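# Flip the inverted bottle upright back into the crate

## Task

Find the single bottle standing upside down in the crate, turn it so it stands the right way up, and return it to the crate. The crate and the tray must end neither tilted nor shifted from where they were. The bottle must stay upright in the crate on its own, not because the robot is holding it. Nothing the robot is touching at the end may settle downward by more than about a fingernail's thickness once released. Nothing may be knocked or placed off the table.

## Robot and tools

Robot: two UFACTORY 850-style six-joint arms, left_arm and right_arm, each with a parallel two-finger gripper and a wrist camera. Cameras: cam_head_left, cam_head_right, cam_left_wrist, cam_right_wrist, each 504x504 pixels.

Scene frame: origin on the table top midway between the arms, +x out over the table, +z up, left_arm on the +y side. Arm roots: left_arm at (+0.063, +0.326, 0) m, quat_wxyz (+0.999, 0, 0, -0.032); right_arm at (-0.028, -0.487, 0) m, quat_wxyz (+1.000, 0, 0, +0.017). The arm names are labels, not image sides.

Gripper geometry: fingers point along the gripper's +z axis and close along its y axis. The reported end_effector_position is the pinch point, roughly 2 cm short of the fingertips; closing pushes the tips about 10 mm further along +z. Reported hand positions can be off, more so at long reach.

Tool execute_actions, argument actions: a list holding zero or one item. Empty list [] = just observe (pictures included). One item with rows = a motion; one item with only steps = a wait. Optional pictures: true adds camera images to a motion or wait result.

Motion item: {"rows": [[...]], "steps": n}. n is 12 to 15 control steps (each 1/30 s); default 15. Up to 15 rows; row k is used at step k, and the final row repeats for leftover steps. Every row is one flat list of 14 numbers, each within [-1, 1], covering both arms even if one stays still: left_arm waist, shoulder, elbow, forearm roll, wrist pitch, wrist roll, opening; then right_arm in the same seven-slot order.

The six joint slots are offsets, not poses, in joint space: value times 2.036 gives radians, added to that arm's joint angles as listed in the most recent result that printed them (before any such result in the scene, or for later calls within one reply, counted from where the arm stands when the action begins). They are not counted from the previous row. So sending zeros drives the arm back to those reference angles; zeros are not a pause. Joint ranges in radians: waist -6.283 to 6.283, shoulder -2.304 to 2.304, elbow -4.224 to 0.061, forearm roll -6.283 to 6.283, wrist pitch -2.164 to 2.164, wrist roll -6.283 to 6.283. A request more than 0.010 rad beyond a range end is refused outright (nothing moves); true ends may differ by up to 0.010 rad, and overshoots are clipped there, sometimes reported as "joint sent to its limit" (possibly about an earlier action). Absence of that line does not prove more travel is available.

The opening slot is absolute, not an offset: +1 fully open (about 0.084 m between pads), -1 closed. To hold something, command a value well under the reported grip_measured; lower means harder squeeze (about 24 N per pad max). Re-sending grip_measured gives only a light hold; wide objects can slip. Closing fast can squeeze too hard.

Drive limits: joints move at most 3.14 rad/s with a short ramp, all joints of an arm arriving together; each step's target stays within 0.623 rad of the measured angle, and targets that would move the hand over 70 mm from its measured spot are scaled back. Large offsets therefore take several calls.

Wait item: {"steps": n}, n up to 300, returns once that many steps have passed since the last result. The simulation keeps running while the operator thinks; arms keep pursuing the last target until they settle or a step is HELD. The last 12 steps of every motion run after its result is reported.

Result lines: the state line per arm gives end_effector_position (m), end_effector_quat_wxyz and linear/angular velocities in the scene frame. Joint positions / Joint velocities give each arm's six joints (rad, rad/s) plus pad gap (m, m/s). grip_measured is the measured opening on the command scale. HELD marks steps where a row was not sent. "joint command not followed" means the clearance check altered or blocked targets. TORQUE FAULT: a joint hit its load limit (waist and shoulder 56.4, elbow 47, forearm roll 25.3, wrist pitch and wrist roll 17.8 N m, held weight included); that arm backs off, freezes 10 s and drops the rest of the call. MOTOR HOT appears at 65 °C; at 80 °C an OVER-TEMPERATURE FAULT brakes the arm until it cools. Holding loads heats motors.

zoom_image: camera (one of the four names) and region [x0, y0, x1, y1] in pixels of that camera's latest image, origin top-left, at most 504 by 504; returns an enlarged view.

read_manual: optional section, only "licences"; returns licence text, no motion.

finished_scene: scene = the number of the current scene; ends and grades it irreversibly and starts any next one, whose task appears in the result. Replying without any tool call ends everything.

Avoid: dropping or sliding the bottle, bumping or shifting the crate or tray, pushing anything off the table, arms colliding or pressing each other, slamming into surfaces, and leaving the bottle leaning on a gripper. Release fully and confirm it stands unaided before finishing. Occasional external tugs or pushes may disturb held or loose objects. Smooth, economical motion is preferred.

Each tool is called after "Emit:" as name(argument=value, ...), one argument or row to a line, values as JSON.

## Session

I'll start by looking at the current state of the scene.

Emit:
execute_actions(
  actions=[],
)

Scene clock: 0.00 s of 7600.00 s.
left_arm: end_effector_position=(+0.5535, +0.2530, +0.2037) grip_measured=+1.00 end_effector_quat_wxyz=(+0.301, +0.654, +0.305, +0.623) end_effector_velocity=(-0.001, +0.000, -0.000) end_effector_angular_velocity=(+0.000, +0.002, +0.000) | right_arm: end_effector_position=(+0.1954, -0.5497, +0.2270) grip_measured=+1.00 end_effector_quat_wxyz=(+0.159, +0.906, -0.226, -0.320) end_effector_velocity=(-0.000, -0.000, -0.000) end_effector_angular_velocity=(-0.001, +0.001, -0.000)
Joint positions: left_arm=[-0.212 -0.688 -0.367 -0.271  1.839 -0.971  0.084] | right_arm=[-0.108 -0.213 -0.606 -0.214 -1.112  0.584  0.084]
Joint velocities: left_arm=[ 0.     0.     0.002  0.    -0.     0.    -0.   ] | right_arm=[-0.001 -0.001 -0.    -0.001  0.     0.     0.   ]
Motor temperatures (°C, as the motors report them): left_arm=[29 27 36 33 35 34] | right_arm=[32 29 31 31 34 36]

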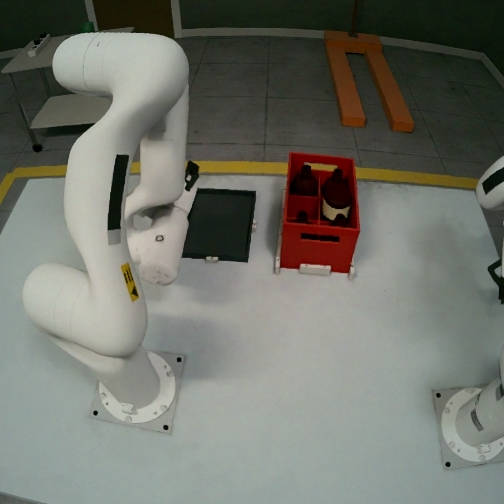

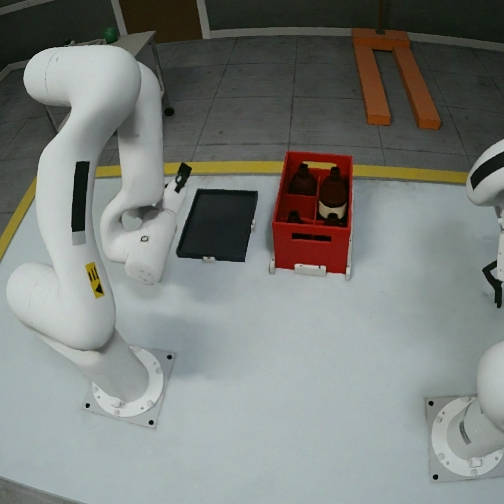

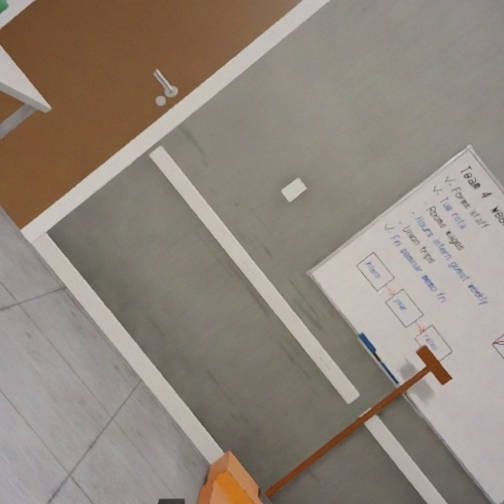

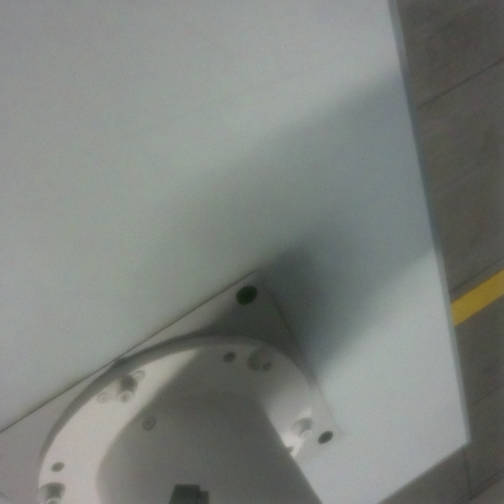

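Emit:
zoom_image(
  camera="cam_head_left",
  region=[260, 140, 380, 290],
)

Emit:
zoom_image(
  camera="cam_head_right",
  region=[255, 140, 375, 290],
)

Region (260, 140, 380, 290) of cam_head_left's 504x504 image, scaled by 3.360, with more detail than that image has; it fills the left 403 columns of this view, and the rest is white.

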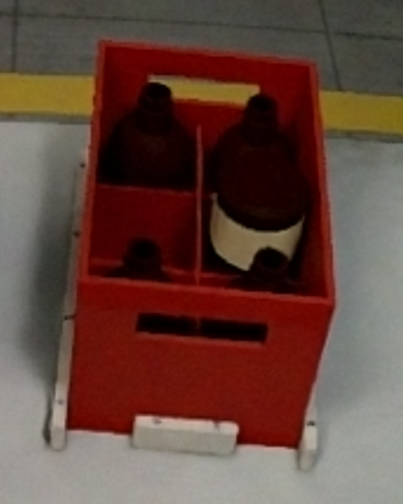

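Region (255, 140, 375, 290) of cam_head_right's 504x504 image, scaled by 3.360, with more detail than that image has; it fills the left 403 columns of this view, and the rest is white.

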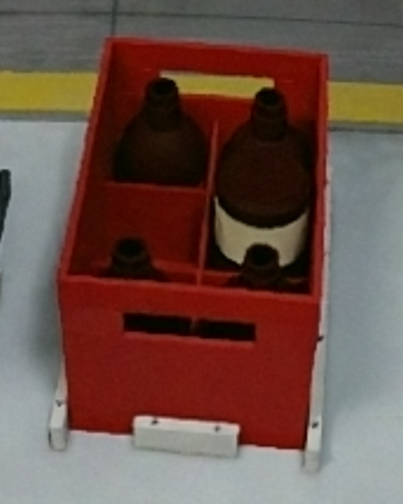

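Emit:
execute_actions(
  actions=[
    {"rows": [[-0.0432,0.2972,0.0521,0.1331,-0.2191,0.4769,1, 0.3345,-0.1749,-0.5570,0.1051,-0.0285,-0.7603,1]], "steps": 15},
  ],
)

Emit:
execute_actions(
  actions=[
    {"steps": 40},
  ],
  pictures=true,
)

Scene clock: 17.63 s of 7600.00 s.
left_arm: end_effector_position=(+0.5544, +0.2474, +0.2104) grip_measured=+1.00 end_effector_quat_wxyz=(+0.298, +0.662, +0.291, +0.623) end_effector_velocity=(+0.035, -0.173, +0.231) end_effector_angular_velocity=(+0.703, +0.007, -0.544) | right_arm: end_effector_position=(+0.2100, -0.5406, +0.2278) grip_measured=+1.00 end_effector_quat_wxyz=(+0.155, +0.914, -0.200, -0.318) end_effector_velocity=(+0.427, +0.274, +0.019) end_effector_angular_velocity=(+0.704, -0.153, +1.341)
Joint positions: left_arm=[-0.216 -0.657 -0.36  -0.256  1.812 -0.935  0.084] | right_arm=[-0.075 -0.232 -0.638 -0.203 -1.117  0.548  0.084]
Joint velocities: left_arm=[-0.138  0.942  0.184  0.432 -0.735  1.01  -0.   ] | right_arm=[ 0.934 -0.54  -0.927  0.32  -0.093 -0.944  0.   ]
Motor temperatures (°C, as the motors report them): left_arm=[29 27 36 33 35 34] | right_arm=[32 29 31 31 34 36]
Steps of this call (steps 1 to 90: nothing new was sent; then 14.53 s passed at rest; steps 91 to 93: the first 3 steps of this action). Readings (joint positions):
91: left_arm=[-0.212 -0.687 -0.367 -0.270 1.838 -0.970] | right_arm=[-0.107 -0.214 -0.607 -0.214 -1.113 0.583]
92: left_arm=[-0.213 -0.679 -0.365 -0.266 1.831 -0.960] | right_arm=[-0.099 -0.219 -0.615 -0.211 -1.114 0.573]
93: the state above

Scene clock: 18.97 s of 7600.00 s.
left_arm: end_effector_position=(+0.5304, +0.1483, +0.3601) grip_measured=+1.00 end_effector_quat_wxyz=(+0.128, +0.695, -0.128, +0.696) end_effector_velocity=(-0.000, +0.001, -0.001) end_effector_angular_velocity=(+0.000, +0.001, +0.001) | right_arm: end_effector_position=(+0.5144, -0.1099, +0.4193) grip_measured=+1.00 end_effector_quat_wxyz=(+0.000, +0.707, +0.707, -0.001) end_effector_velocity=(+0.001, +0.002, +0.002) end_effector_angular_velocity=(+0.004, -0.004, +0.018)
Joint positions: left_arm=[-0.3   -0.083 -0.261  0.     1.393  0.     0.084] | right_arm=[ 0.572 -0.569 -1.738 -0.    -1.171 -0.963  0.084]
Joint velocities: left_arm=[ 0.001 -0.001  0.001  0.     0.    -0.     0.   ] | right_arm=[ 0.002 -0.001 -0.007  0.001 -0.    -0.016  0.   ]
Motor temperatures (°C, as the motors report them): left_arm=[29 27 36 33 35 34] | right_arm=[32 29 31 31 34 36]
Kept back: nothing.
Steps of this call (steps 1 to 12: the last 12 steps of your previous action; steps 13 to 40: the robot went on to your last target). Readings (joint positions):
1: left_arm=[-0.222 -0.616 -0.353 -0.237 1.781 -0.891] | right_arm=[-0.041 -0.252 -0.673 -0.191 -1.120 0.514]
2: left_arm=[-0.230 -0.563 -0.344 -0.214 1.743 -0.836] | right_arm=[-0.005 -0.271 -0.709 -0.179 -1.122 0.480]
4: left_arm=[-0.245 -0.459 -0.327 -0.168 1.670 -0.714] | right_arm=[0.057 -0.304 -0.773 -0.160 -1.127 0.415]
8: left_arm=[-0.272 -0.275 -0.295 -0.086 1.535 -0.406] | right_arm=[0.163 -0.358 -0.905 -0.127 -1.136 0.285]
40: the state above

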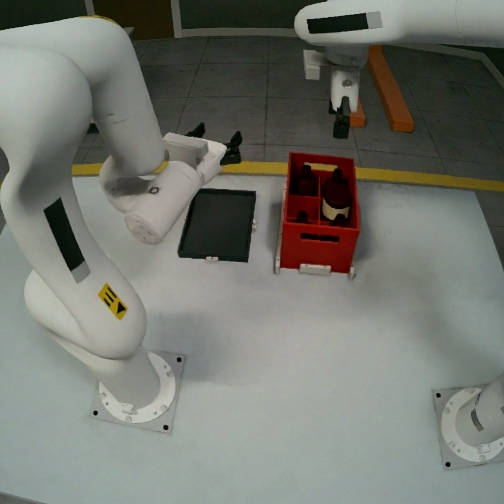

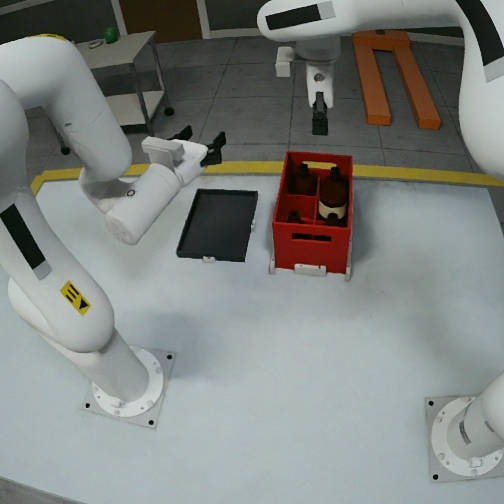

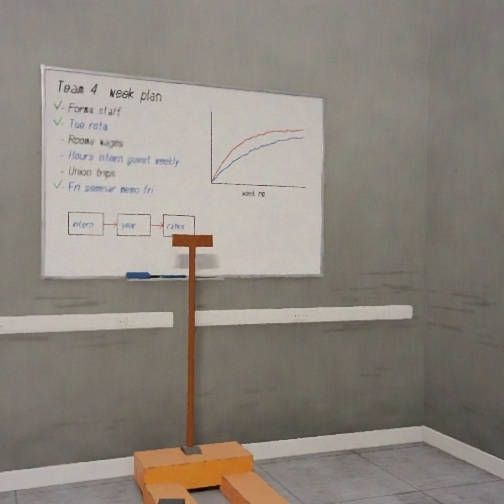

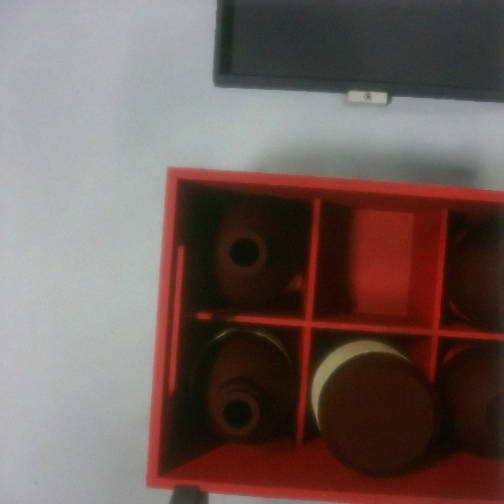

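Emit:
zoom_image(
  camera="cam_right_wrist",
  region=[280, 300, 504, 504],
)

Emit:
zoom_image(
  camera="cam_right_wrist",
  region=[130, 150, 330, 504],
)

Region (280, 300, 504, 504) of cam_right_wrist's 504x504 image, scaled by 2.250, with more detail than that image has; it fills the top 459 rows of this view, and the rest is white.

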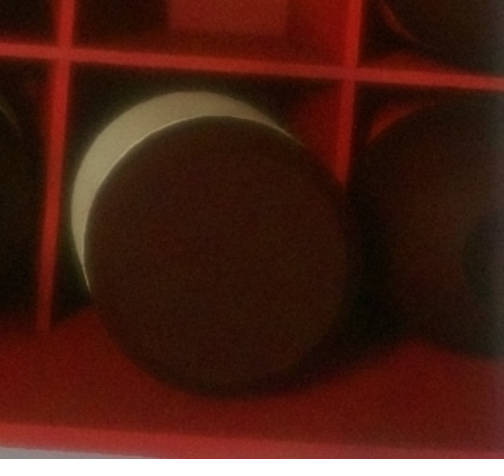

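Region (130, 150, 330, 504) of cam_right_wrist's 504x504 image, scaled by 1.424, with more detail than that image has; it fills the left 285 columns of this view, and the rest is white.

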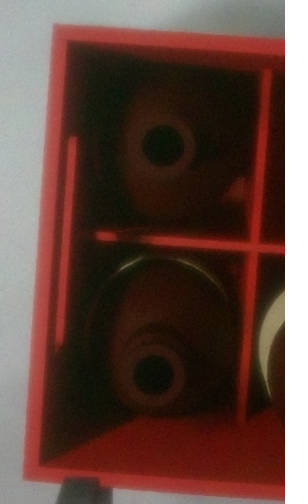

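Emit:
execute_actions(
  actions=[
    {"rows": [[0,0,0,0,0,0,1, -0.0352,-0.0448,0.0310,0,0.0769,-0.0034,1]], "steps": 12},
  ],
)

Emit:
execute_actions(
  actions=[
    {"steps": 16},
  ],
  pictures=true,
)

Scene clock: 22.03 s of 7600.00 s.
left_arm: end_effector_position=(+0.5304, +0.1483, +0.3601) grip_measured=+1.00 end_effector_quat_wxyz=(+0.128, +0.695, -0.128, +0.696) end_effector_velocity=(-0.000, -0.001, -0.000) end_effector_angular_velocity=(-0.000, +0.001, -0.002) | right_arm: end_effector_position=(+0.5145, -0.1091, +0.4200) grip_measured=+1.00 end_effector_quat_wxyz=(+0.000, +0.707, +0.708, -0.000) end_effector_velocity=(+0.000, +0.000, +0.000) end_effector_angular_velocity=(+0.000, -0.000, -0.000)
Joint positions: left_arm=[-0.3   -0.083 -0.261  0.     1.393  0.     0.084] | right_arm=[ 0.573 -0.569 -1.74  -0.    -1.17  -0.964  0.084]
Joint velocities: left_arm=[-0.002 -0.001 -0.    -0.    -0.    -0.    -0.   ] | right_arm=[-0. -0. -0.  0.  0. -0. -0.]
Motor temperatures (°C, as the motors report them): left_arm=[29 27 36 33 35 34] | right_arm=[32 29 31 31 34 36]
Kept back: the last 12 steps of this action.
Steps of this call (steps 1 to 30: the robot went on to your last target; steps 31 to 90: nothing new was sent; then 0.07 s passed at rest). Readings (joint positions):
1: left_arm=[-0.300 -0.083 -0.261 0.000 1.393 0.000] | right_arm=[0.572 -0.569 -1.738 -0.000 -1.171 -0.963]
2: left_arm=[-0.300 -0.083 -0.261 0.000 1.393 0.000] | right_arm=[0.572 -0.569 -1.738 -0.000 -1.171 -0.963]
4: left_arm=[-0.300 -0.083 -0.261 0.000 1.393 0.000] | right_arm=[0.573 -0.569 -1.739 -0.000 -1.170 -0.963]
8: left_arm=[-0.300 -0.083 -0.261 0.000 1.393 0.000] | right_arm=[0.573 -0.569 -1.739 -0.000 -1.170 -0.964]
90: the state above

Scene clock: 22.57 s of 7600.00 s.
left_arm: end_effector_position=(+0.5304, +0.1483, +0.3601) grip_measured=+1.00 end_effector_quat_wxyz=(+0.128, +0.695, -0.128, +0.696) end_effector_velocity=(-0.000, -0.000, +0.000) end_effector_angular_velocity=(-0.000, -0.001, -0.001) | right_arm: end_effector_position=(+0.5571, -0.1392, +0.3308) grip_measured=+1.00 end_effector_quat_wxyz=(+0.000, +0.730, +0.684, +0.001) end_effector_velocity=(-0.000, -0.003, -0.006) end_effector_angular_velocity=(-0.005, +0.008, -0.002)
Joint positions: left_arm=[-0.3   -0.083 -0.261  0.     1.393  0.     0.084] | right_arm=[ 0.501 -0.66  -1.676 -0.    -1.014 -0.969  0.084]
Joint velocities: left_arm=[-0.001  0.001 -0.    -0.     0.     0.    -0.   ] | right_arm=[-0.003 -0.005  0.006 -0.001  0.002 -0.     0.   ]
Motor temperatures (°C, as the motors report them): left_arm=[29 27 36 33 35 34] | right_arm=[32 29 31 31 34 36]
Kept back: nothing.
Steps of this call (steps 1 to 12: the last 12 steps of your previous action; steps 13 to 16: the robot went on to your last target). Readings (joint positions):
1: left_arm=[-0.300 -0.083 -0.261 0.000 1.393 0.000] | right_arm=[0.573 -0.570 -1.739 -0.000 -1.169 -0.964]
2: left_arm=[-0.300 -0.083 -0.261 0.000 1.393 0.000] | right_arm=[0.569 -0.573 -1.737 0.000 -1.160 -0.964]
4: left_arm=[-0.300 -0.083 -0.261 0.000 1.393 0.000] | right_arm=[0.545 -0.603 -1.717 0.000 -1.106 -0.966]
8: left_arm=[-0.300 -0.083 -0.261 0.000 1.393 0.000] | right_arm=[0.503 -0.658 -1.675 -0.001 -1.025 -0.969]
16: the state above

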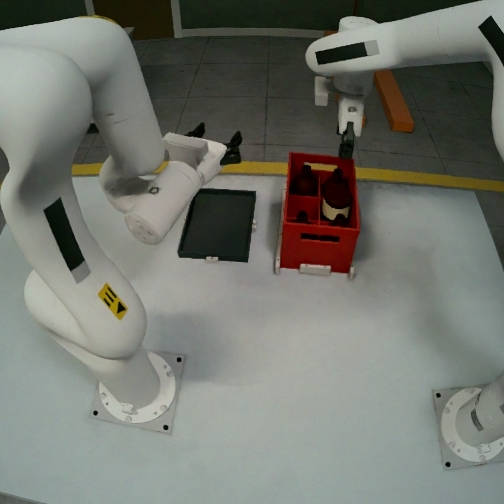

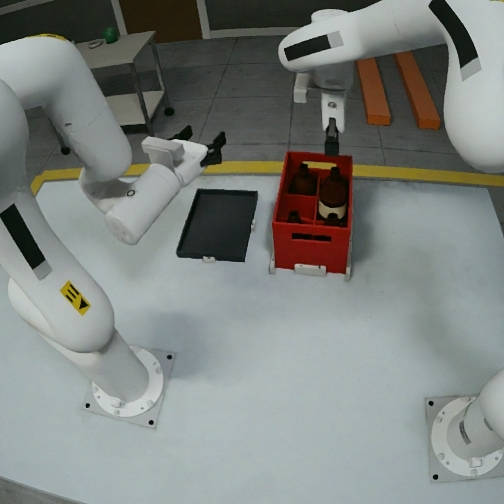

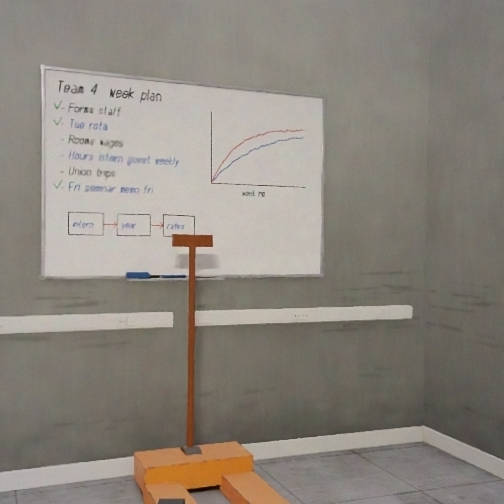

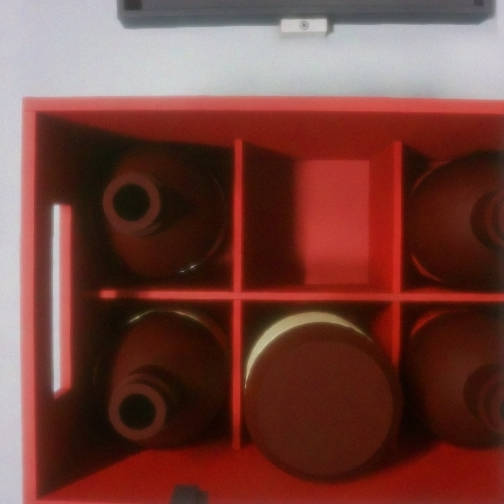

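Emit:
zoom_image(
  camera="cam_right_wrist",
  region=[220, 290, 430, 500],
)

Region (220, 290, 430, 500) of cam_right_wrist's 504x504 image, scaled by 2.400, with more detail than that image has.

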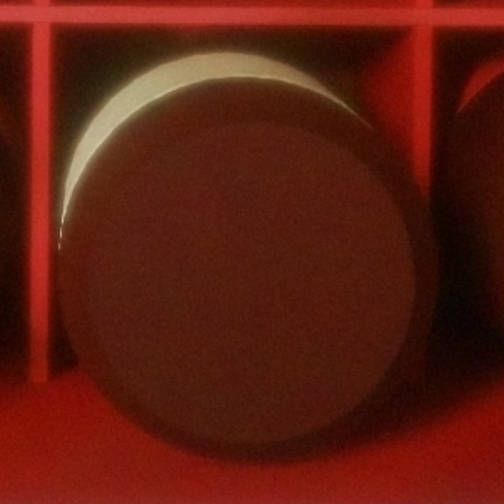

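Emit:
execute_actions(
  actions=[
    {"rows": [[0,0,0,0,0,0,1, -0.0027,-0.0568,0.0598,0,0.1156,-0.0030,1]], "steps": 12},
  ],
)

Emit:
execute_actions(
  actions=[
    {"steps": 18},
  ],
  pictures=true,
)

Scene clock: 29.30 s of 7600.00 s.
left_arm: end_effector_position=(+0.5304, +0.1483, +0.3601) grip_measured=+1.00 end_effector_quat_wxyz=(+0.128, +0.695, -0.128, +0.696) end_effector_velocity=(-0.000, -0.000, +0.000) end_effector_angular_velocity=(-0.001, -0.000, -0.001) | right_arm: end_effector_position=(+0.5571, -0.1396, +0.3298) grip_measured=+1.00 end_effector_quat_wxyz=(+0.000, +0.730, +0.684, +0.000) end_effector_velocity=(+0.000, -0.000, +0.000) end_effector_angular_velocity=(-0.001, -0.001, +0.001)
Joint positions: left_arm=[-0.3   -0.083 -0.261  0.     1.393  0.     0.084] | right_arm=[ 0.5   -0.661 -1.675 -0.    -1.014 -0.969  0.084]
Joint velocities: left_arm=[-0.001  0.    -0.    -0.     0.    -0.001 -0.   ] | right_arm=[-0.     0.     0.    -0.001  0.    -0.    -0.   ]
Motor temperatures (°C, as the motors report them): left_arm=[29 27 36 33 35 34] | right_arm=[32 30 31 31 34 36]
Kept back: the last 12 steps of this action.
Steps of this call (steps 1 to 15: the robot went on to your last target; steps 16 to 90: nothing new was sent; then 3.73 s passed at rest). Readings (joint positions):
1: left_arm=[-0.300 -0.083 -0.261 0.000 1.393 0.000] | right_arm=[0.501 -0.660 -1.676 -0.000 -1.014 -0.969]
2: left_arm=[-0.300 -0.083 -0.261 0.000 1.393 0.000] | right_arm=[0.501 -0.660 -1.675 -0.000 -1.014 -0.969]
4: left_arm=[-0.300 -0.083 -0.261 0.000 1.393 0.000] | right_arm=[0.501 -0.660 -1.675 -0.000 -1.014 -0.969]
8: left_arm=[-0.300 -0.083 -0.261 0.000 1.393 0.000] | right_arm=[0.501 -0.660 -1.675 -0.000 -1.014 -0.969]
90: the state above

Scene clock: 29.90 s of 7600.00 s.
left_arm: end_effector_position=(+0.5304, +0.1483, +0.3601) grip_measured=+1.00 end_effector_quat_wxyz=(+0.128, +0.695, -0.128, +0.696) end_effector_velocity=(-0.000, +0.000, -0.000) end_effector_angular_velocity=(+0.002, +0.000, +0.001) | right_arm: end_effector_position=(+0.5580, -0.1430, +0.2011) grip_measured=+1.00 end_effector_quat_wxyz=(+0.000, +0.730, +0.684, +0.001) end_effector_velocity=(-0.003, -0.002, -0.007) end_effector_angular_velocity=(-0.006, +0.009, +0.000)
Joint positions: left_arm=[-0.3   -0.083 -0.261  0.     1.393  0.     0.084] | right_arm=[ 0.496 -0.774 -1.555 -0.    -0.779 -0.976  0.084]
Joint velocities: left_arm=[ 0.001  0.     0.001 -0.     0.     0.002 -0.   ] | right_arm=[-0.    -0.005  0.007 -0.     0.002 -0.    -0.   ]
Motor temperatures (°C, as the motors report them): left_arm=[29 27 36 33 35 34] | right_arm=[32 30 31 31 34 36]
Kept back: nothing.
Steps of this call (steps 1 to 12: the last 12 steps of your previous action; steps 13 to 18: the robot went on to your last target). Readings (joint positions):
1: left_arm=[-0.300 -0.083 -0.261 0.000 1.393 0.000] | right_arm=[0.500 -0.661 -1.675 -0.000 -1.013 -0.969]
2: left_arm=[-0.300 -0.083 -0.261 0.000 1.393 0.000] | right_arm=[0.500 -0.664 -1.671 -0.000 -1.003 -0.970]
4: left_arm=[-0.300 -0.083 -0.261 0.000 1.393 0.000] | right_arm=[0.499 -0.690 -1.644 -0.000 -0.944 -0.971]
8: left_arm=[-0.300 -0.083 -0.261 0.000 1.393 0.000] | right_arm=[0.496 -0.756 -1.574 -0.000 -0.821 -0.974]
18: the state above

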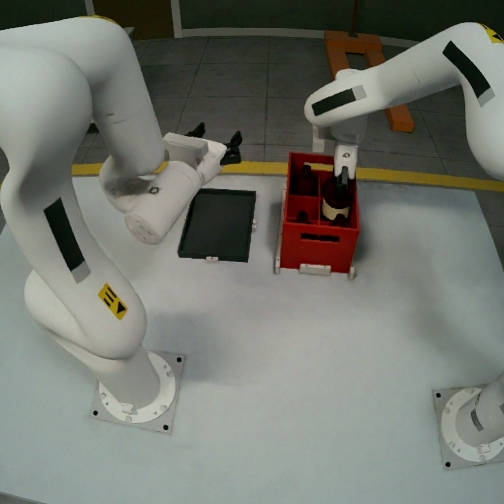

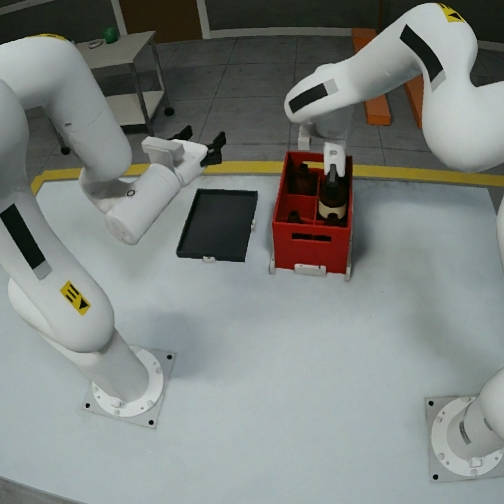

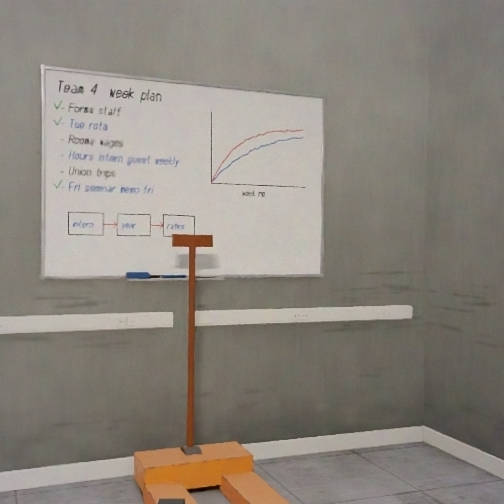

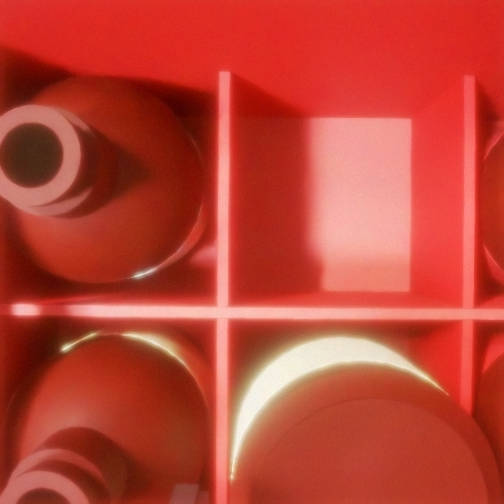

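Emit:
zoom_image(
  camera="cam_right_wrist",
  region=[150, 300, 504, 504],
)

Region (150, 300, 504, 504) of cam_right_wrist's 504x504 image, scaled by 1.424, with more detail than that image has; it fills the top 290 rows of this view, and the rest is white.

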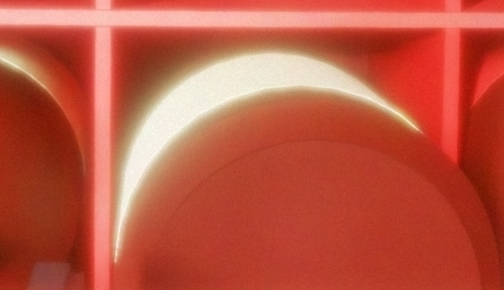

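Emit:
execute_actions(
  actions=[
    {"rows": [[0,0,0,0,0,0,1, 0.0,-0.006,0.004,0,0.009,0.0001,1],[0,0,0,0,0,0,1, 0.0,-0.012,0.007,0,0.018,0.0002,1],[0,0,0,0,0,0,1, 0.0001,-0.018,0.009,0,0.026,0.0004,1],[0,0,0,0,0,0,1, 0.0001,-0.024,0.011,0,0.034,0.0005,1],[0,0,0,0,0,0,1, 0.0001,-0.030,0.013,0,0.042,0.0006,1],[0,0,0,0,0,0,1, 0.0001,-0.0352,0.0147,0,0.0489,0.0007,1],[0,0,0,0,0,0,1, 0.0001,-0.0352,0.0147,0,0.0489,0.0007,1],[0,0,0,0,0,0,1, 0.0001,-0.0352,0.0147,0,0.0489,0.0007,1],[0,0,0,0,0,0,1, 0.0001,-0.0352,0.0147,0,0.0489,0.0007,1],[0,0,0,0,0,0,1, 0.0001,-0.0352,0.0147,0,0.0489,0.0007,1],[0,0,0,0,0,0,1, 0.0001,-0.0352,0.0147,0,0.0489,0.0007,1],[0,0,0,0,0,0,1, 0.0001,-0.0352,0.0147,0,0.0489,0.0007,0.85],[0,0,0,0,0,0,1, 0.0001,-0.0352,0.0147,0,0.0489,0.0007,0.7],[0,0,0,0,0,0,1, 0.0001,-0.0352,0.0147,0,0.0489,0.0007,0.5],[0,0,0,0,0,0,1, 0.0001,-0.0352,0.0147,0,0.0489,0.0007,0.2]], "steps": 15},
  ],
)

Emit:
execute_actions(
  actions=[
    {"steps": 20},
  ],
  pictures=true,
)

Scene clock: 33.43 s of 7600.00 s.
left_arm: end_effector_position=(+0.5304, +0.1483, +0.3601) grip_measured=+1.00 end_effector_quat_wxyz=(+0.128, +0.695, -0.128, +0.696) end_effector_velocity=(-0.000, +0.000, +0.000) end_effector_angular_velocity=(+0.000, -0.001, +0.000) | right_arm: end_effector_position=(+0.5581, -0.1429, +0.1922) grip_measured=+1.00 end_effector_quat_wxyz=(+0.000, +0.730, +0.684, +0.002) end_effector_velocity=(-0.006, -0.002, -0.212) end_effector_angular_velocity=(+0.003, -0.002, -0.006)
Joint positions: left_arm=[-0.3   -0.083 -0.261  0.     1.393  0.     0.084] | right_arm=[ 0.495 -0.784 -1.55  -0.    -0.762 -0.975  0.084]
Joint velocities: left_arm=[ 0.  0.  0.  0.  0.  0. -0.] | right_arm=[ 0.001 -0.24   0.12   0.002  0.364  0.005 -0.   ]
Motor temperatures (°C, as the motors report them): left_arm=[29 27 36 33 35 34] | right_arm=[32 30 32 31 34 36]
Steps of this call (steps 1 to 15: the robot went on to your last target; steps 16 to 90: nothing new was sent; then 0.43 s passed at rest; steps 91 to 93: the first 3 steps of this action). Readings (joint positions):
91: left_arm=[-0.300 -0.083 -0.261 0.000 1.393 0.000] | right_arm=[0.495 -0.776 -1.554 -0.000 -0.778 -0.976]
92: left_arm=[-0.300 -0.083 -0.261 0.000 1.393 0.000] | right_arm=[0.495 -0.778 -1.553 -0.000 -0.772 -0.975]
93: the state above

Scene clock: 34.10 s of 7600.00 s.
left_arm: end_effector_position=(+0.5304, +0.1483, +0.3601) grip_measured=+1.00 end_effector_quat_wxyz=(+0.128, +0.695, -0.128, +0.696) end_effector_velocity=(-0.000, -0.000, -0.000) end_effector_angular_velocity=(-0.000, +0.001, -0.000) | right_arm: end_effector_position=(+0.5554, -0.1443, +0.1414) grip_measured=+0.72 end_effector_quat_wxyz=(+0.000, +0.730, +0.683, +0.000) end_effector_velocity=(-0.000, -0.000, -0.001) end_effector_angular_velocity=(-0.001, +0.001, -0.000)
Joint positions: left_arm=[-0.3   -0.083 -0.261  0.     1.393  0.     0.084] | right_arm=[ 0.496 -0.846 -1.526 -0.    -0.68  -0.974  0.073]
Joint velocities: left_arm=[-0.    -0.001  0.     0.    -0.    -0.     0.   ] | right_arm=[ 0.    -0.001  0.    -0.     0.     0.001  0.   ]
Motor temperatures (°C, as the motors report them): left_arm=[29 27 36 33 35 34] | right_arm=[32 30 32 31 34 36]
Kept back: nothing.
Steps of this call (steps 1 to 12: the last 12 steps of your previous action; steps 13 to 20: the robot went on to your last target). Readings (joint positions):
1: left_arm=[-0.300 -0.083 -0.261 0.000 1.393 0.000] | right_arm=[0.496 -0.794 -1.545 -0.000 -0.748 -0.975]
2: left_arm=[-0.300 -0.083 -0.261 0.000 1.393 0.000] | right_arm=[0.496 -0.805 -1.540 -0.000 -0.734 -0.975]
4: left_arm=[-0.300 -0.083 -0.261 0.000 1.393 0.000] | right_arm=[0.496 -0.829 -1.530 -0.000 -0.703 -0.974]
8: left_arm=[-0.300 -0.083 -0.261 0.000 1.393 0.000] | right_arm=[0.496 -0.846 -1.524 -0.000 -0.682 -0.974]
20: the state above

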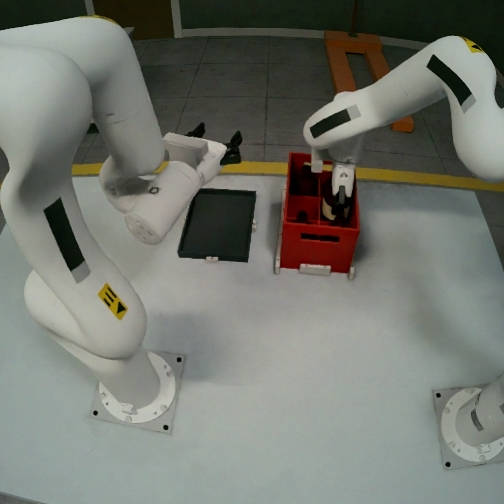

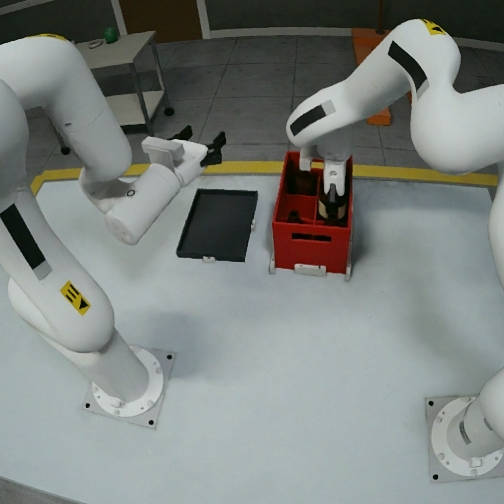

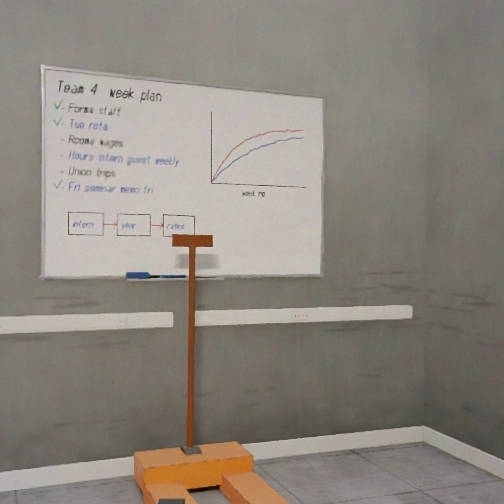

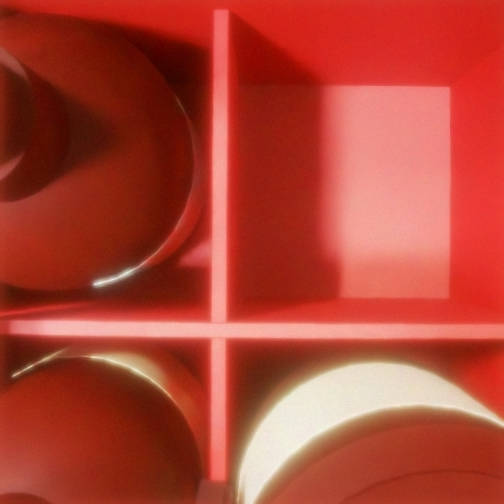

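Emit:
execute_actions(
  actions=[
    {"rows": [
[0,0,0,0,0,0,1, 0,0,0,0,0,0,-0.4],
[0,0,0,0,0,0,1, 0,0,0,0,0,0,-1],
[-0.0039,-0.0026,-0.0012,0,0.0014,0,1, -0.0001,0.0027,-0.0012,0,-0.0038,0,-1],
[-0.0117,-0.0078,-0.0036,0,0.0042,0,1, -0.0004,0.0085,-0.0037,0,-0.0121,0,-1],
[-0.0233,-0.0157,-0.0073,0,0.0084,0,1, -0.0008,0.0179,-0.0077,0,-0.0255,0,-1],
[-0.0389,-0.0262,-0.0122,0,0.0140,0,1, -0.0012,0.0283,-0.0122,0,-0.0405,0,-1],
[-0.0564,-0.0379,-0.0176,0,0.0203,0,1, -0.0012,0.0404,-0.0177,0,-0.0581,0,-1],
[-0.0759,-0.0510,-0.0237,0,0.0273,0,1, -0.0012,0.0522,-0.0242,0,-0.0764,0,-1],
[-0.0973,-0.0654,-0.0304,0,0.0350,0,1, -0.0012,0.0632,-0.0320,0,-0.0952,-0.02,-1],
[-0.1186,-0.0798,-0.0371,0,0.0426,0,1, -0.0012,0.0731,-0.0416,0,-0.1147,-0.06,-1],
[-0.1400,-0.0942,-0.0438,0,0.0503,0,1, -0.0012,0.0812,-0.0517,0,-0.1329,-0.11,-1],
[-0.1595,-0.1073,-0.0499,0,0.0573,0,1, -0.0012,0.0880,-0.0626,0,-0.1506,-0.16,-1],
[-0.1770,-0.1190,-0.0553,0,0.0636,0,1, -0.0012,0.0930,-0.0727,0,-0.1657,-0.21,-1],
[-0.1887,-0.1269,-0.0590,0,0.0678,0,1, -0.0012,0.0961,-0.0801,0,-0.1762,-0.26,-1],
[-0.1945,-0.1308,-0.0608,0,0.0699,0,1, -0.0012,0.0977,-0.0842,0,-0.1819,-0.4319,-1]], "steps": 15},
  ],
)

Emit:
execute_actions(
  actions=[
    {"steps": 28},
  ],
  pictures=true,
)

Scene clock: 43.23 s of 7600.00 s.
left_arm: end_effector_position=(+0.5303, +0.1482, +0.3600) grip_measured=+1.00 end_effector_quat_wxyz=(+0.128, +0.695, -0.128, +0.696) end_effector_velocity=(-0.003, -0.018, -0.002) end_effector_angular_velocity=(-0.002, -0.007, -0.035) | right_arm: end_effector_position=(+0.5551, -0.1445, +0.1410) grip_measured=+0.72 end_effector_quat_wxyz=(+0.000, +0.730, +0.683, -0.000) end_effector_velocity=(-0.001, -0.002, +0.016) end_effector_angular_velocity=(-0.006, +0.008, +0.000)
Joint positions: left_arm=[-0.3   -0.083 -0.261  0.     1.393  0.     0.084] | right_arm=[ 0.496 -0.846 -1.525 -0.    -0.68  -0.974  0.074]
Joint velocities: left_arm=[-0.037 -0.023 -0.01  -0.002  0.019  0.001 -0.   ] | right_arm=[-0.001  0.021 -0.005 -0.001 -0.036 -0.001 -0.001]
Motor temperatures (°C, as the motors report them): left_arm=[29 27 36 33 35 34] | right_arm=[32 30 31 31 34 36]
Steps of this call (steps 1 to 15: the robot went on to your last target; steps 16 to 90: nothing new was sent; then 6.03 s passed at rest; steps 91 to 93: the first 3 steps of this action). Readings (joint positions):
91: left_arm=[-0.300 -0.083 -0.261 0.000 1.393 0.000] | right_arm=[0.496 -0.846 -1.525 -0.000 -0.680 -0.974]
92: left_arm=[-0.300 -0.083 -0.261 0.000 1.393 0.000] | right_arm=[0.496 -0.846 -1.525 -0.000 -0.680 -0.974]
93: the state above

Scene clock: 44.17 s of 7600.00 s.
left_arm: end_effector_position=(+0.4570, -0.0475, +0.3102) grip_measured=+1.00 end_effector_quat_wxyz=(+0.262, +0.657, -0.262, +0.657) end_effector_velocity=(-0.000, -0.001, +0.000) end_effector_angular_velocity=(+0.000, -0.001, -0.002) | right_arm: end_effector_position=(+0.5585, -0.1444, +0.3485) grip_measured=+0.72 end_effector_quat_wxyz=(-0.000, +0.371, +0.929, -0.000) end_effector_velocity=(+0.001, +0.001, +0.005) end_effector_angular_velocity=(+0.004, -0.006, +0.007)
Joint positions: left_arm=[-0.695 -0.349 -0.384  0.     1.535  0.     0.084] | right_arm=[ 0.493 -0.647 -1.697 -0.    -1.05  -1.853  0.073]
Joint velocities: left_arm=[-0.002 -0.001 -0.002  0.     0.     0.001 -0.   ] | right_arm=[ 0.     0.004 -0.004 -0.    -0.001 -0.007  0.   ]
Motor temperatures (°C, as the motors report them): left_arm=[29 27 36 33 35 34] | right_arm=[32 30 32 31 34 36]
Kept back: nothing.
Steps of this call (steps 1 to 12: the last 12 steps of your previous action; steps 13 to 28: the robot went on to your last target). Readings (joint positions):
1: left_arm=[-0.303 -0.085 -0.262 0.000 1.394 0.000] | right_arm=[0.496 -0.844 -1.525 -0.000 -0.683 -0.974]
2: left_arm=[-0.310 -0.089 -0.264 0.000 1.397 0.000] | right_arm=[0.495 -0.841 -1.525 -0.000 -0.692 -0.974]
4: left_arm=[-0.340 -0.110 -0.273 0.000 1.408 0.000] | right_arm=[0.495 -0.820 -1.533 -0.000 -0.724 -0.974]
8: left_arm=[-0.460 -0.190 -0.311 0.000 1.450 0.000] | right_arm=[0.493 -0.744 -1.576 -0.000 -0.831 -0.994]
28: the state above

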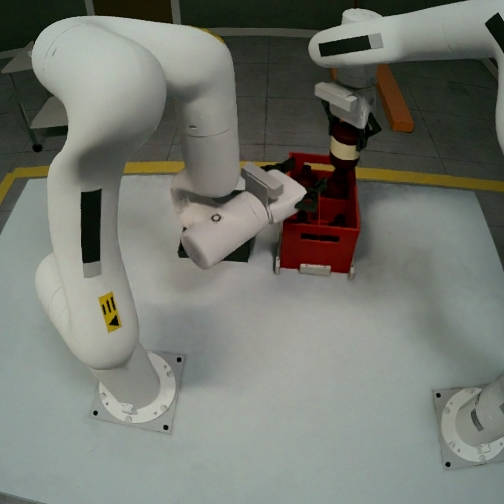

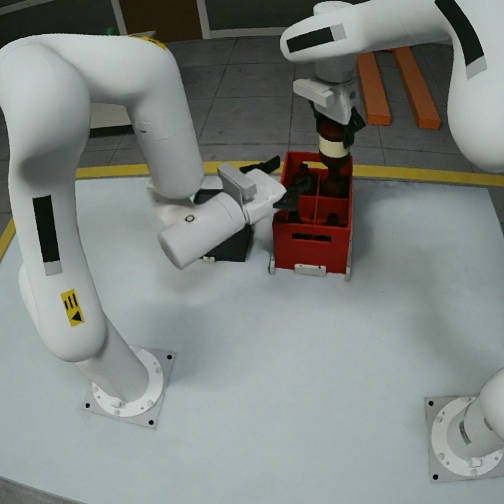

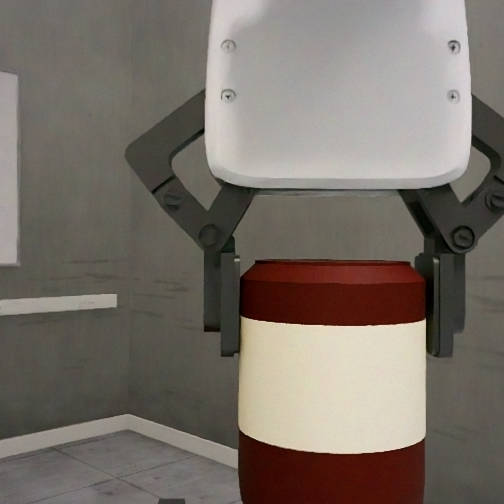

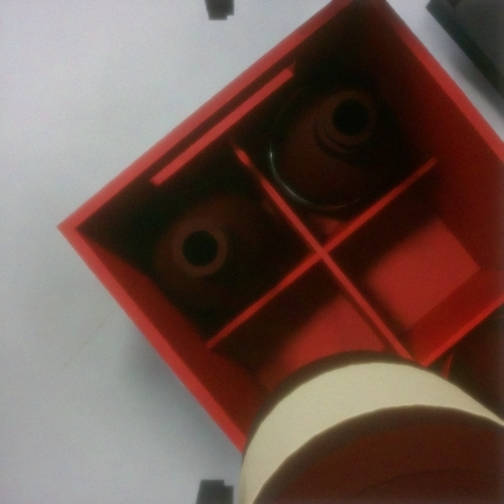

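Emit:
zoom_image(
  camera="cam_right_wrist",
  region=[170, 0, 270, 40],
)

Emit:
zoom_image(
  camera="cam_left_wrist",
  region=[140, 240, 504, 504],
)

Emit:
zoom_image(
  camera="cam_head_right",
  region=[230, 70, 390, 230],
)

Region (170, 0, 270, 40) of cam_right_wrist's 504x504 image, scaled by 5.040, with more detail than that image has; it fills the top 202 rows of this view, and the rest is white.

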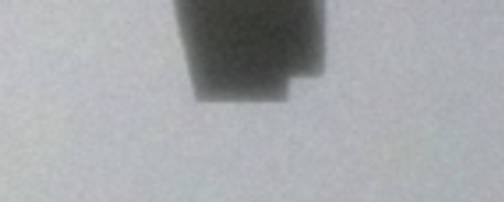

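Region (140, 240, 504, 504) of cam_left_wrist's 504x504 image, scaled by 1.385, with more detail than that image has; it fills the top 366 rows of this view, and the rest is white.

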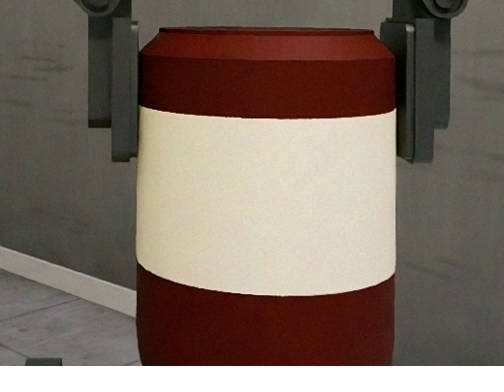

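Region (230, 70, 390, 230) of cam_head_right's 504x504 image, scaled by 3.150, with more detail than that image has.

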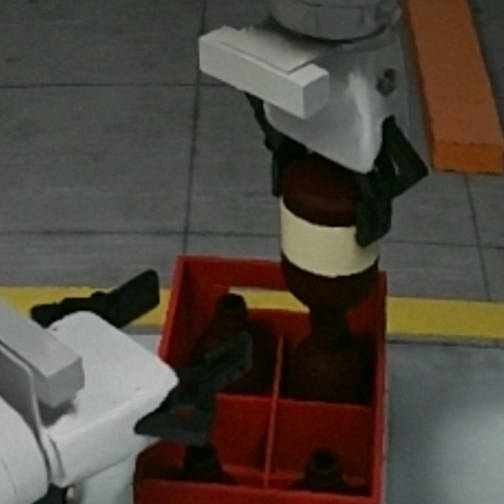

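Emit:
execute_actions(
  actions=[
    {"rows": [
[-0.0010,-0.0030,-0.0055,0,-0.0026,0,1, 0,0,0,0,0,0,-1],
[-0.0020,-0.0079,-0.0148,0,-0.0069,0,1, 0,0,0,0,0,0,-1],
[-0.0025,-0.0149,-0.0277,0,-0.0129,0,1, 0,0,0,0,0,0,-1],
[-0.0025,-0.0238,-0.0444,0,-0.0206,0,1, 0,0,0,0,0,0,-1],
[-0.0025,-0.0337,-0.0629,0,-0.0292,0,1, 0,0,0,0,0,0,-1],
[-0.0025,-0.0436,-0.0814,0,-0.0378,0,1, 0,0,0,0,0,0,-1],
[-0.0025,-0.0535,-0.0998,0,-0.0463,0,1, 0,0,0,0,0,0,-1],
[-0.0025,-0.0634,-0.1183,0,-0.0549,0,1, 0,0,0,0,0,0,-1],
[-0.0025,-0.0723,-0.1350,0,-0.0626,0,1, 0,0,0,0,0,0,-1],
[-0.0025,-0.0802,-0.1498,0,-0.0695,0,1, 0,0,0,0,0,0,-1],
[-0.0025,-0.0871,-0.1627,0,-0.0755,0,1, 0,0,0,0,0,0,-1],
[-0.0025,-0.0926,-0.1729,0,-0.0802,0,1, 0,0,0,0,0,0,-1],
[-0.0025,-0.0965,-0.1803,0,-0.0837,0,1, 0,0,0,0,0,0,-1],
[-0.0025,-0.0990,-0.1849,0,-0.0858,0,1, 0,0,0,0,0,0,-1]], "steps": 14},
  ],
)

Emit:
execute_actions(
  actions=[
    {"steps": 20},
  ],
  pictures=true,
)

Scene clock: 50.80 s of 7600.00 s.
left_arm: end_effector_position=(+0.4578, -0.0489, +0.3100) grip_measured=+1.00 end_effector_quat_wxyz=(+0.262, +0.657, -0.263, +0.656) end_effector_velocity=(+0.040, -0.055, -0.002) end_effector_angular_velocity=(+0.006, +0.009, -0.022) | right_arm: end_effector_position=(+0.5587, -0.1444, +0.3490) grip_measured=+0.72 end_effector_quat_wxyz=(+0.000, +0.371, +0.929, +0.000) end_effector_velocity=(-0.001, -0.001, -0.006) end_effector_angular_velocity=(-0.004, +0.008, -0.007)
Joint positions: left_arm=[-0.696 -0.351 -0.388  0.     1.533  0.     0.084] | right_arm=[ 0.493 -0.647 -1.697 -0.    -1.05  -1.853  0.073]
Joint velocities: left_arm=[-0.023 -0.093 -0.171 -0.001 -0.089 -0.001  0.   ] | right_arm=[ 0.    -0.005  0.006  0.     0.002  0.007 -0.   ]
Motor temperatures (°C, as the motors report them): left_arm=[29 27 36 33 35 34] | right_arm=[32 30 32 31 34 36]
Steps of this call (steps 1 to 30: the robot went on to your last target; steps 31 to 90: nothing new was sent; then 3.57 s passed at rest; steps 91 to 92: the first 2 steps of this action). Readings (joint positions):
91: left_arm=[-0.696 -0.349 -0.385 0.000 1.535 0.000] | right_arm=[0.493 -0.647 -1.697 -0.000 -1.050 -1.853]
92: the state above

Scene clock: 51.47 s of 7600.00 s.
left_arm: end_effector_position=(+0.5567, -0.1469, +0.3112) grip_measured=+1.00 end_effector_quat_wxyz=(+0.264, +0.656, -0.264, +0.656) end_effector_velocity=(+0.002, -0.001, +0.000) end_effector_angular_velocity=(+0.001, -0.001, +0.002) | right_arm: end_effector_position=(+0.5585, -0.1444, +0.3485) grip_measured=+0.72 end_effector_quat_wxyz=(-0.000, +0.371, +0.929, -0.000) end_effector_velocity=(-0.000, +0.000, -0.000) end_effector_angular_velocity=(+0.000, +0.000, -0.001)
Joint positions: left_arm=[-0.701 -0.549 -0.759  0.     1.361  0.     0.084] | right_arm=[ 0.493 -0.647 -1.697 -0.    -1.05  -1.853  0.073]
Joint velocities: left_arm=[ 0.002 -0.003 -0.006 -0.    -0.003  0.001  0.   ] | right_arm=[-0. -0. -0.  0.  0.  0.  0.]
Motor temperatures (°C, as the motors report them): left_arm=[29 27 36 33 35 34] | right_arm=[32 30 32 31 34 36]
Kept back: nothing.
Steps of this call (steps 1 to 12: the last 12 steps of your previous action; steps 13 to 20: the robot went on to your last target). Readings (joint positions):
1: left_arm=[-0.697 -0.355 -0.397 0.000 1.529 0.000] | right_arm=[0.493 -0.647 -1.697 -0.000 -1.050 -1.853]
2: left_arm=[-0.699 -0.363 -0.411 0.000 1.522 0.000] | right_arm=[0.493 -0.647 -1.697 -0.000 -1.050 -1.853]
4: left_arm=[-0.700 -0.387 -0.456 0.000 1.501 0.000] | right_arm=[0.493 -0.647 -1.697 -0.000 -1.050 -1.853]
8: left_arm=[-0.701 -0.458 -0.590 0.000 1.440 0.000] | right_arm=[0.493 -0.647 -1.697 -0.000 -1.050 -1.853]
20: the state above

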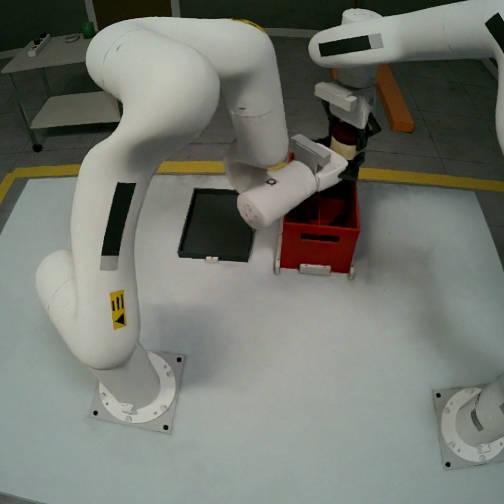

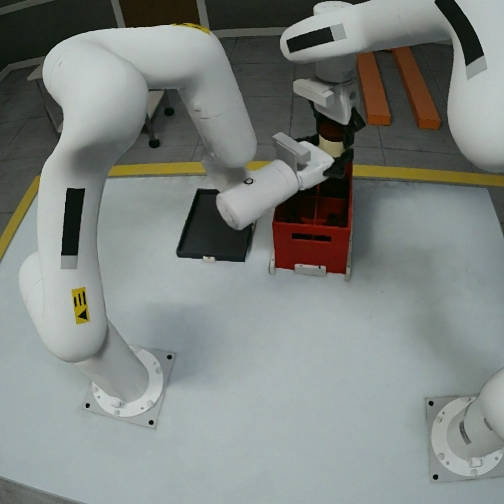

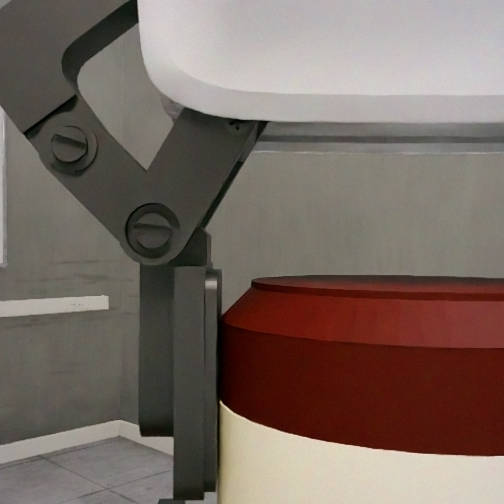

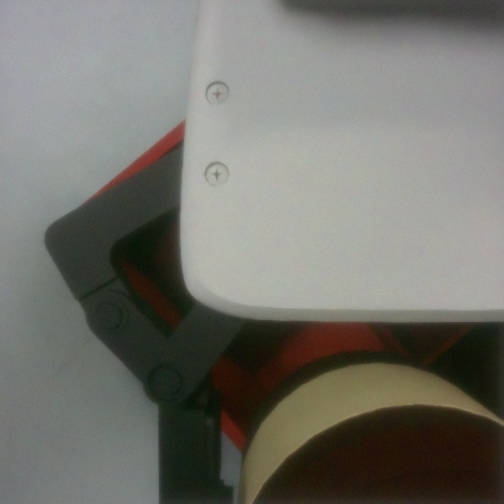

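Emit:
execute_actions(
  actions=[
    {"rows": [
[0,-0.0018,-0.0030,0,-0.0013,0,1, 0,0,0,0,0,0,-1],
[0,-0.0036,-0.0060,0,-0.0026,0,1, 0,0,0,0,0,0,-1],
[0,-0.0036,-0.0060,0,-0.0026,0,0.92, 0,0,0,0,0,0,-1],
[0,-0.0036,-0.0060,0,-0.0026,0,0.84, 0,0,0,0,0,0,-1],
[0,-0.0036,-0.0060,0,-0.0026,0,0.74, 0,0,0,0,0,0,-1],
[0,-0.0036,-0.0060,0,-0.0026,0,0.6, 0,0,0,0,0,0,-1],
[0,-0.0036,-0.0060,0,-0.0026,0,0.4, 0,0,0,0,0,0,-1],
[0,-0.0036,-0.0060,0,-0.0026,0,0.1, 0,0,0,0,0,0,-1],
[0,-0.0036,-0.0060,0,-0.0026,0,-0.3, 0,0,0,0,0,0,-1],
[0,-0.0036,-0.0060,0,-0.0026,0,-1, 0,0,0,0,0,0,-1]], "steps": 12},
  ],
)

Emit:
execute_actions(
  actions=[
    {"steps": 13},
  ],
)

Scene clock: 56.97 s of 7600.00 s.
left_arm: end_effector_position=(+0.5571, -0.1473, +0.3114) grip_measured=+1.00 end_effector_quat_wxyz=(+0.264, +0.656, -0.264, +0.656) end_effector_velocity=(-0.001, +0.000, -0.001) end_effector_angular_velocity=(+0.002, +0.001, -0.000) | right_arm: end_effector_position=(+0.5585, -0.1444, +0.3485) grip_measured=+0.72 end_effector_quat_wxyz=(-0.000, +0.371, +0.929, -0.000) end_effector_velocity=(+0.000, +0.000, +0.001) end_effector_angular_velocity=(+0.001, -0.001, +0.000)
Joint positions: left_arm=[-0.701 -0.55  -0.761  0.     1.361  0.     0.084] | right_arm=[ 0.493 -0.647 -1.697 -0.    -1.05  -1.853  0.073]
Joint velocities: left_arm=[-0.     0.     0.002  0.    -0.     0.001 -0.   ] | right_arm=[-0.     0.001  0.     0.     0.    -0.    -0.   ]
Motor temperatures (°C, as the motors report them): left_arm=[29 27 36 33 35 34] | right_arm=[32 30 32 31 34 36]
Kept back: the last 12 steps of this action.
Steps of this call (steps 1 to 15: the robot went on to your last target; steps 16 to 90: nothing new was sent; then 2.50 s passed at rest). Readings (joint positions):
1: left_arm=[-0.701 -0.549 -0.760 0.000 1.361 0.000] | right_arm=[0.493 -0.647 -1.697 -0.000 -1.050 -1.853]
2: left_arm=[-0.701 -0.550 -0.760 0.000 1.361 0.000] | right_arm=[0.493 -0.647 -1.697 -0.000 -1.050 -1.853]
4: left_arm=[-0.701 -0.550 -0.760 0.000 1.361 0.000] | right_arm=[0.493 -0.647 -1.697 -0.000 -1.050 -1.853]
8: left_arm=[-0.701 -0.550 -0.760 0.000 1.361 0.000] | right_arm=[0.493 -0.647 -1.697 -0.000 -1.050 -1.853]
90: the state above

Scene clock: 57.40 s of 7600.00 s.
left_arm: end_effector_position=(+0.5598, -0.1499, +0.3108) grip_measured=+0.72 end_effector_quat_wxyz=(+0.264, +0.656, -0.264, +0.656) end_effector_velocity=(-0.001, -0.001, -0.000) end_effector_angular_velocity=(+0.000, +0.001, -0.001) | right_arm: end_effector_position=(+0.5586, -0.1445, +0.3485) grip_measured=+0.72 end_effector_quat_wxyz=(+0.000, +0.371, +0.929, -0.000) end_effector_velocity=(-0.000, +0.000, +0.001) end_effector_angular_velocity=(+0.001, -0.001, -0.000)
Joint positions: left_arm=[-0.701 -0.557 -0.771  0.     1.356  0.     0.074] | right_arm=[ 0.493 -0.647 -1.697 -0.    -1.05  -1.852  0.073]
Joint velocities: left_arm=[-0.001 -0.     0.    -0.    -0.    -0.001  0.   ] | right_arm=[ 0.     0.001 -0.     0.     0.     0.    -0.   ]
Motor temperatures (°C, as the motors report them): left_arm=[29 27 36 33 35 34] | right_arm=[32 30 32 31 34 36]
Kept back: nothing.
Steps of this call (steps 1 to 12: the last 12 steps of your previous action; step 13: the robot went on to your last target). Readings (joint positions):
1: left_arm=[-0.701 -0.550 -0.761 0.000 1.360 0.000] | right_arm=[0.493 -0.647 -1.697 -0.000 -1.050 -1.853]
2: left_arm=[-0.701 -0.551 -0.763 0.000 1.359 0.000] | right_arm=[0.493 -0.647 -1.697 -0.000 -1.050 -1.853]
4: left_arm=[-0.701 -0.555 -0.769 0.000 1.357 0.000] | right_arm=[0.493 -0.647 -1.697 -0.000 -1.050 -1.853]
8: left_arm=[-0.701 -0.557 -0.771 0.000 1.356 0.000] | right_arm=[0.493 -0.647 -1.697 -0.000 -1.050 -1.852]
13: the state above


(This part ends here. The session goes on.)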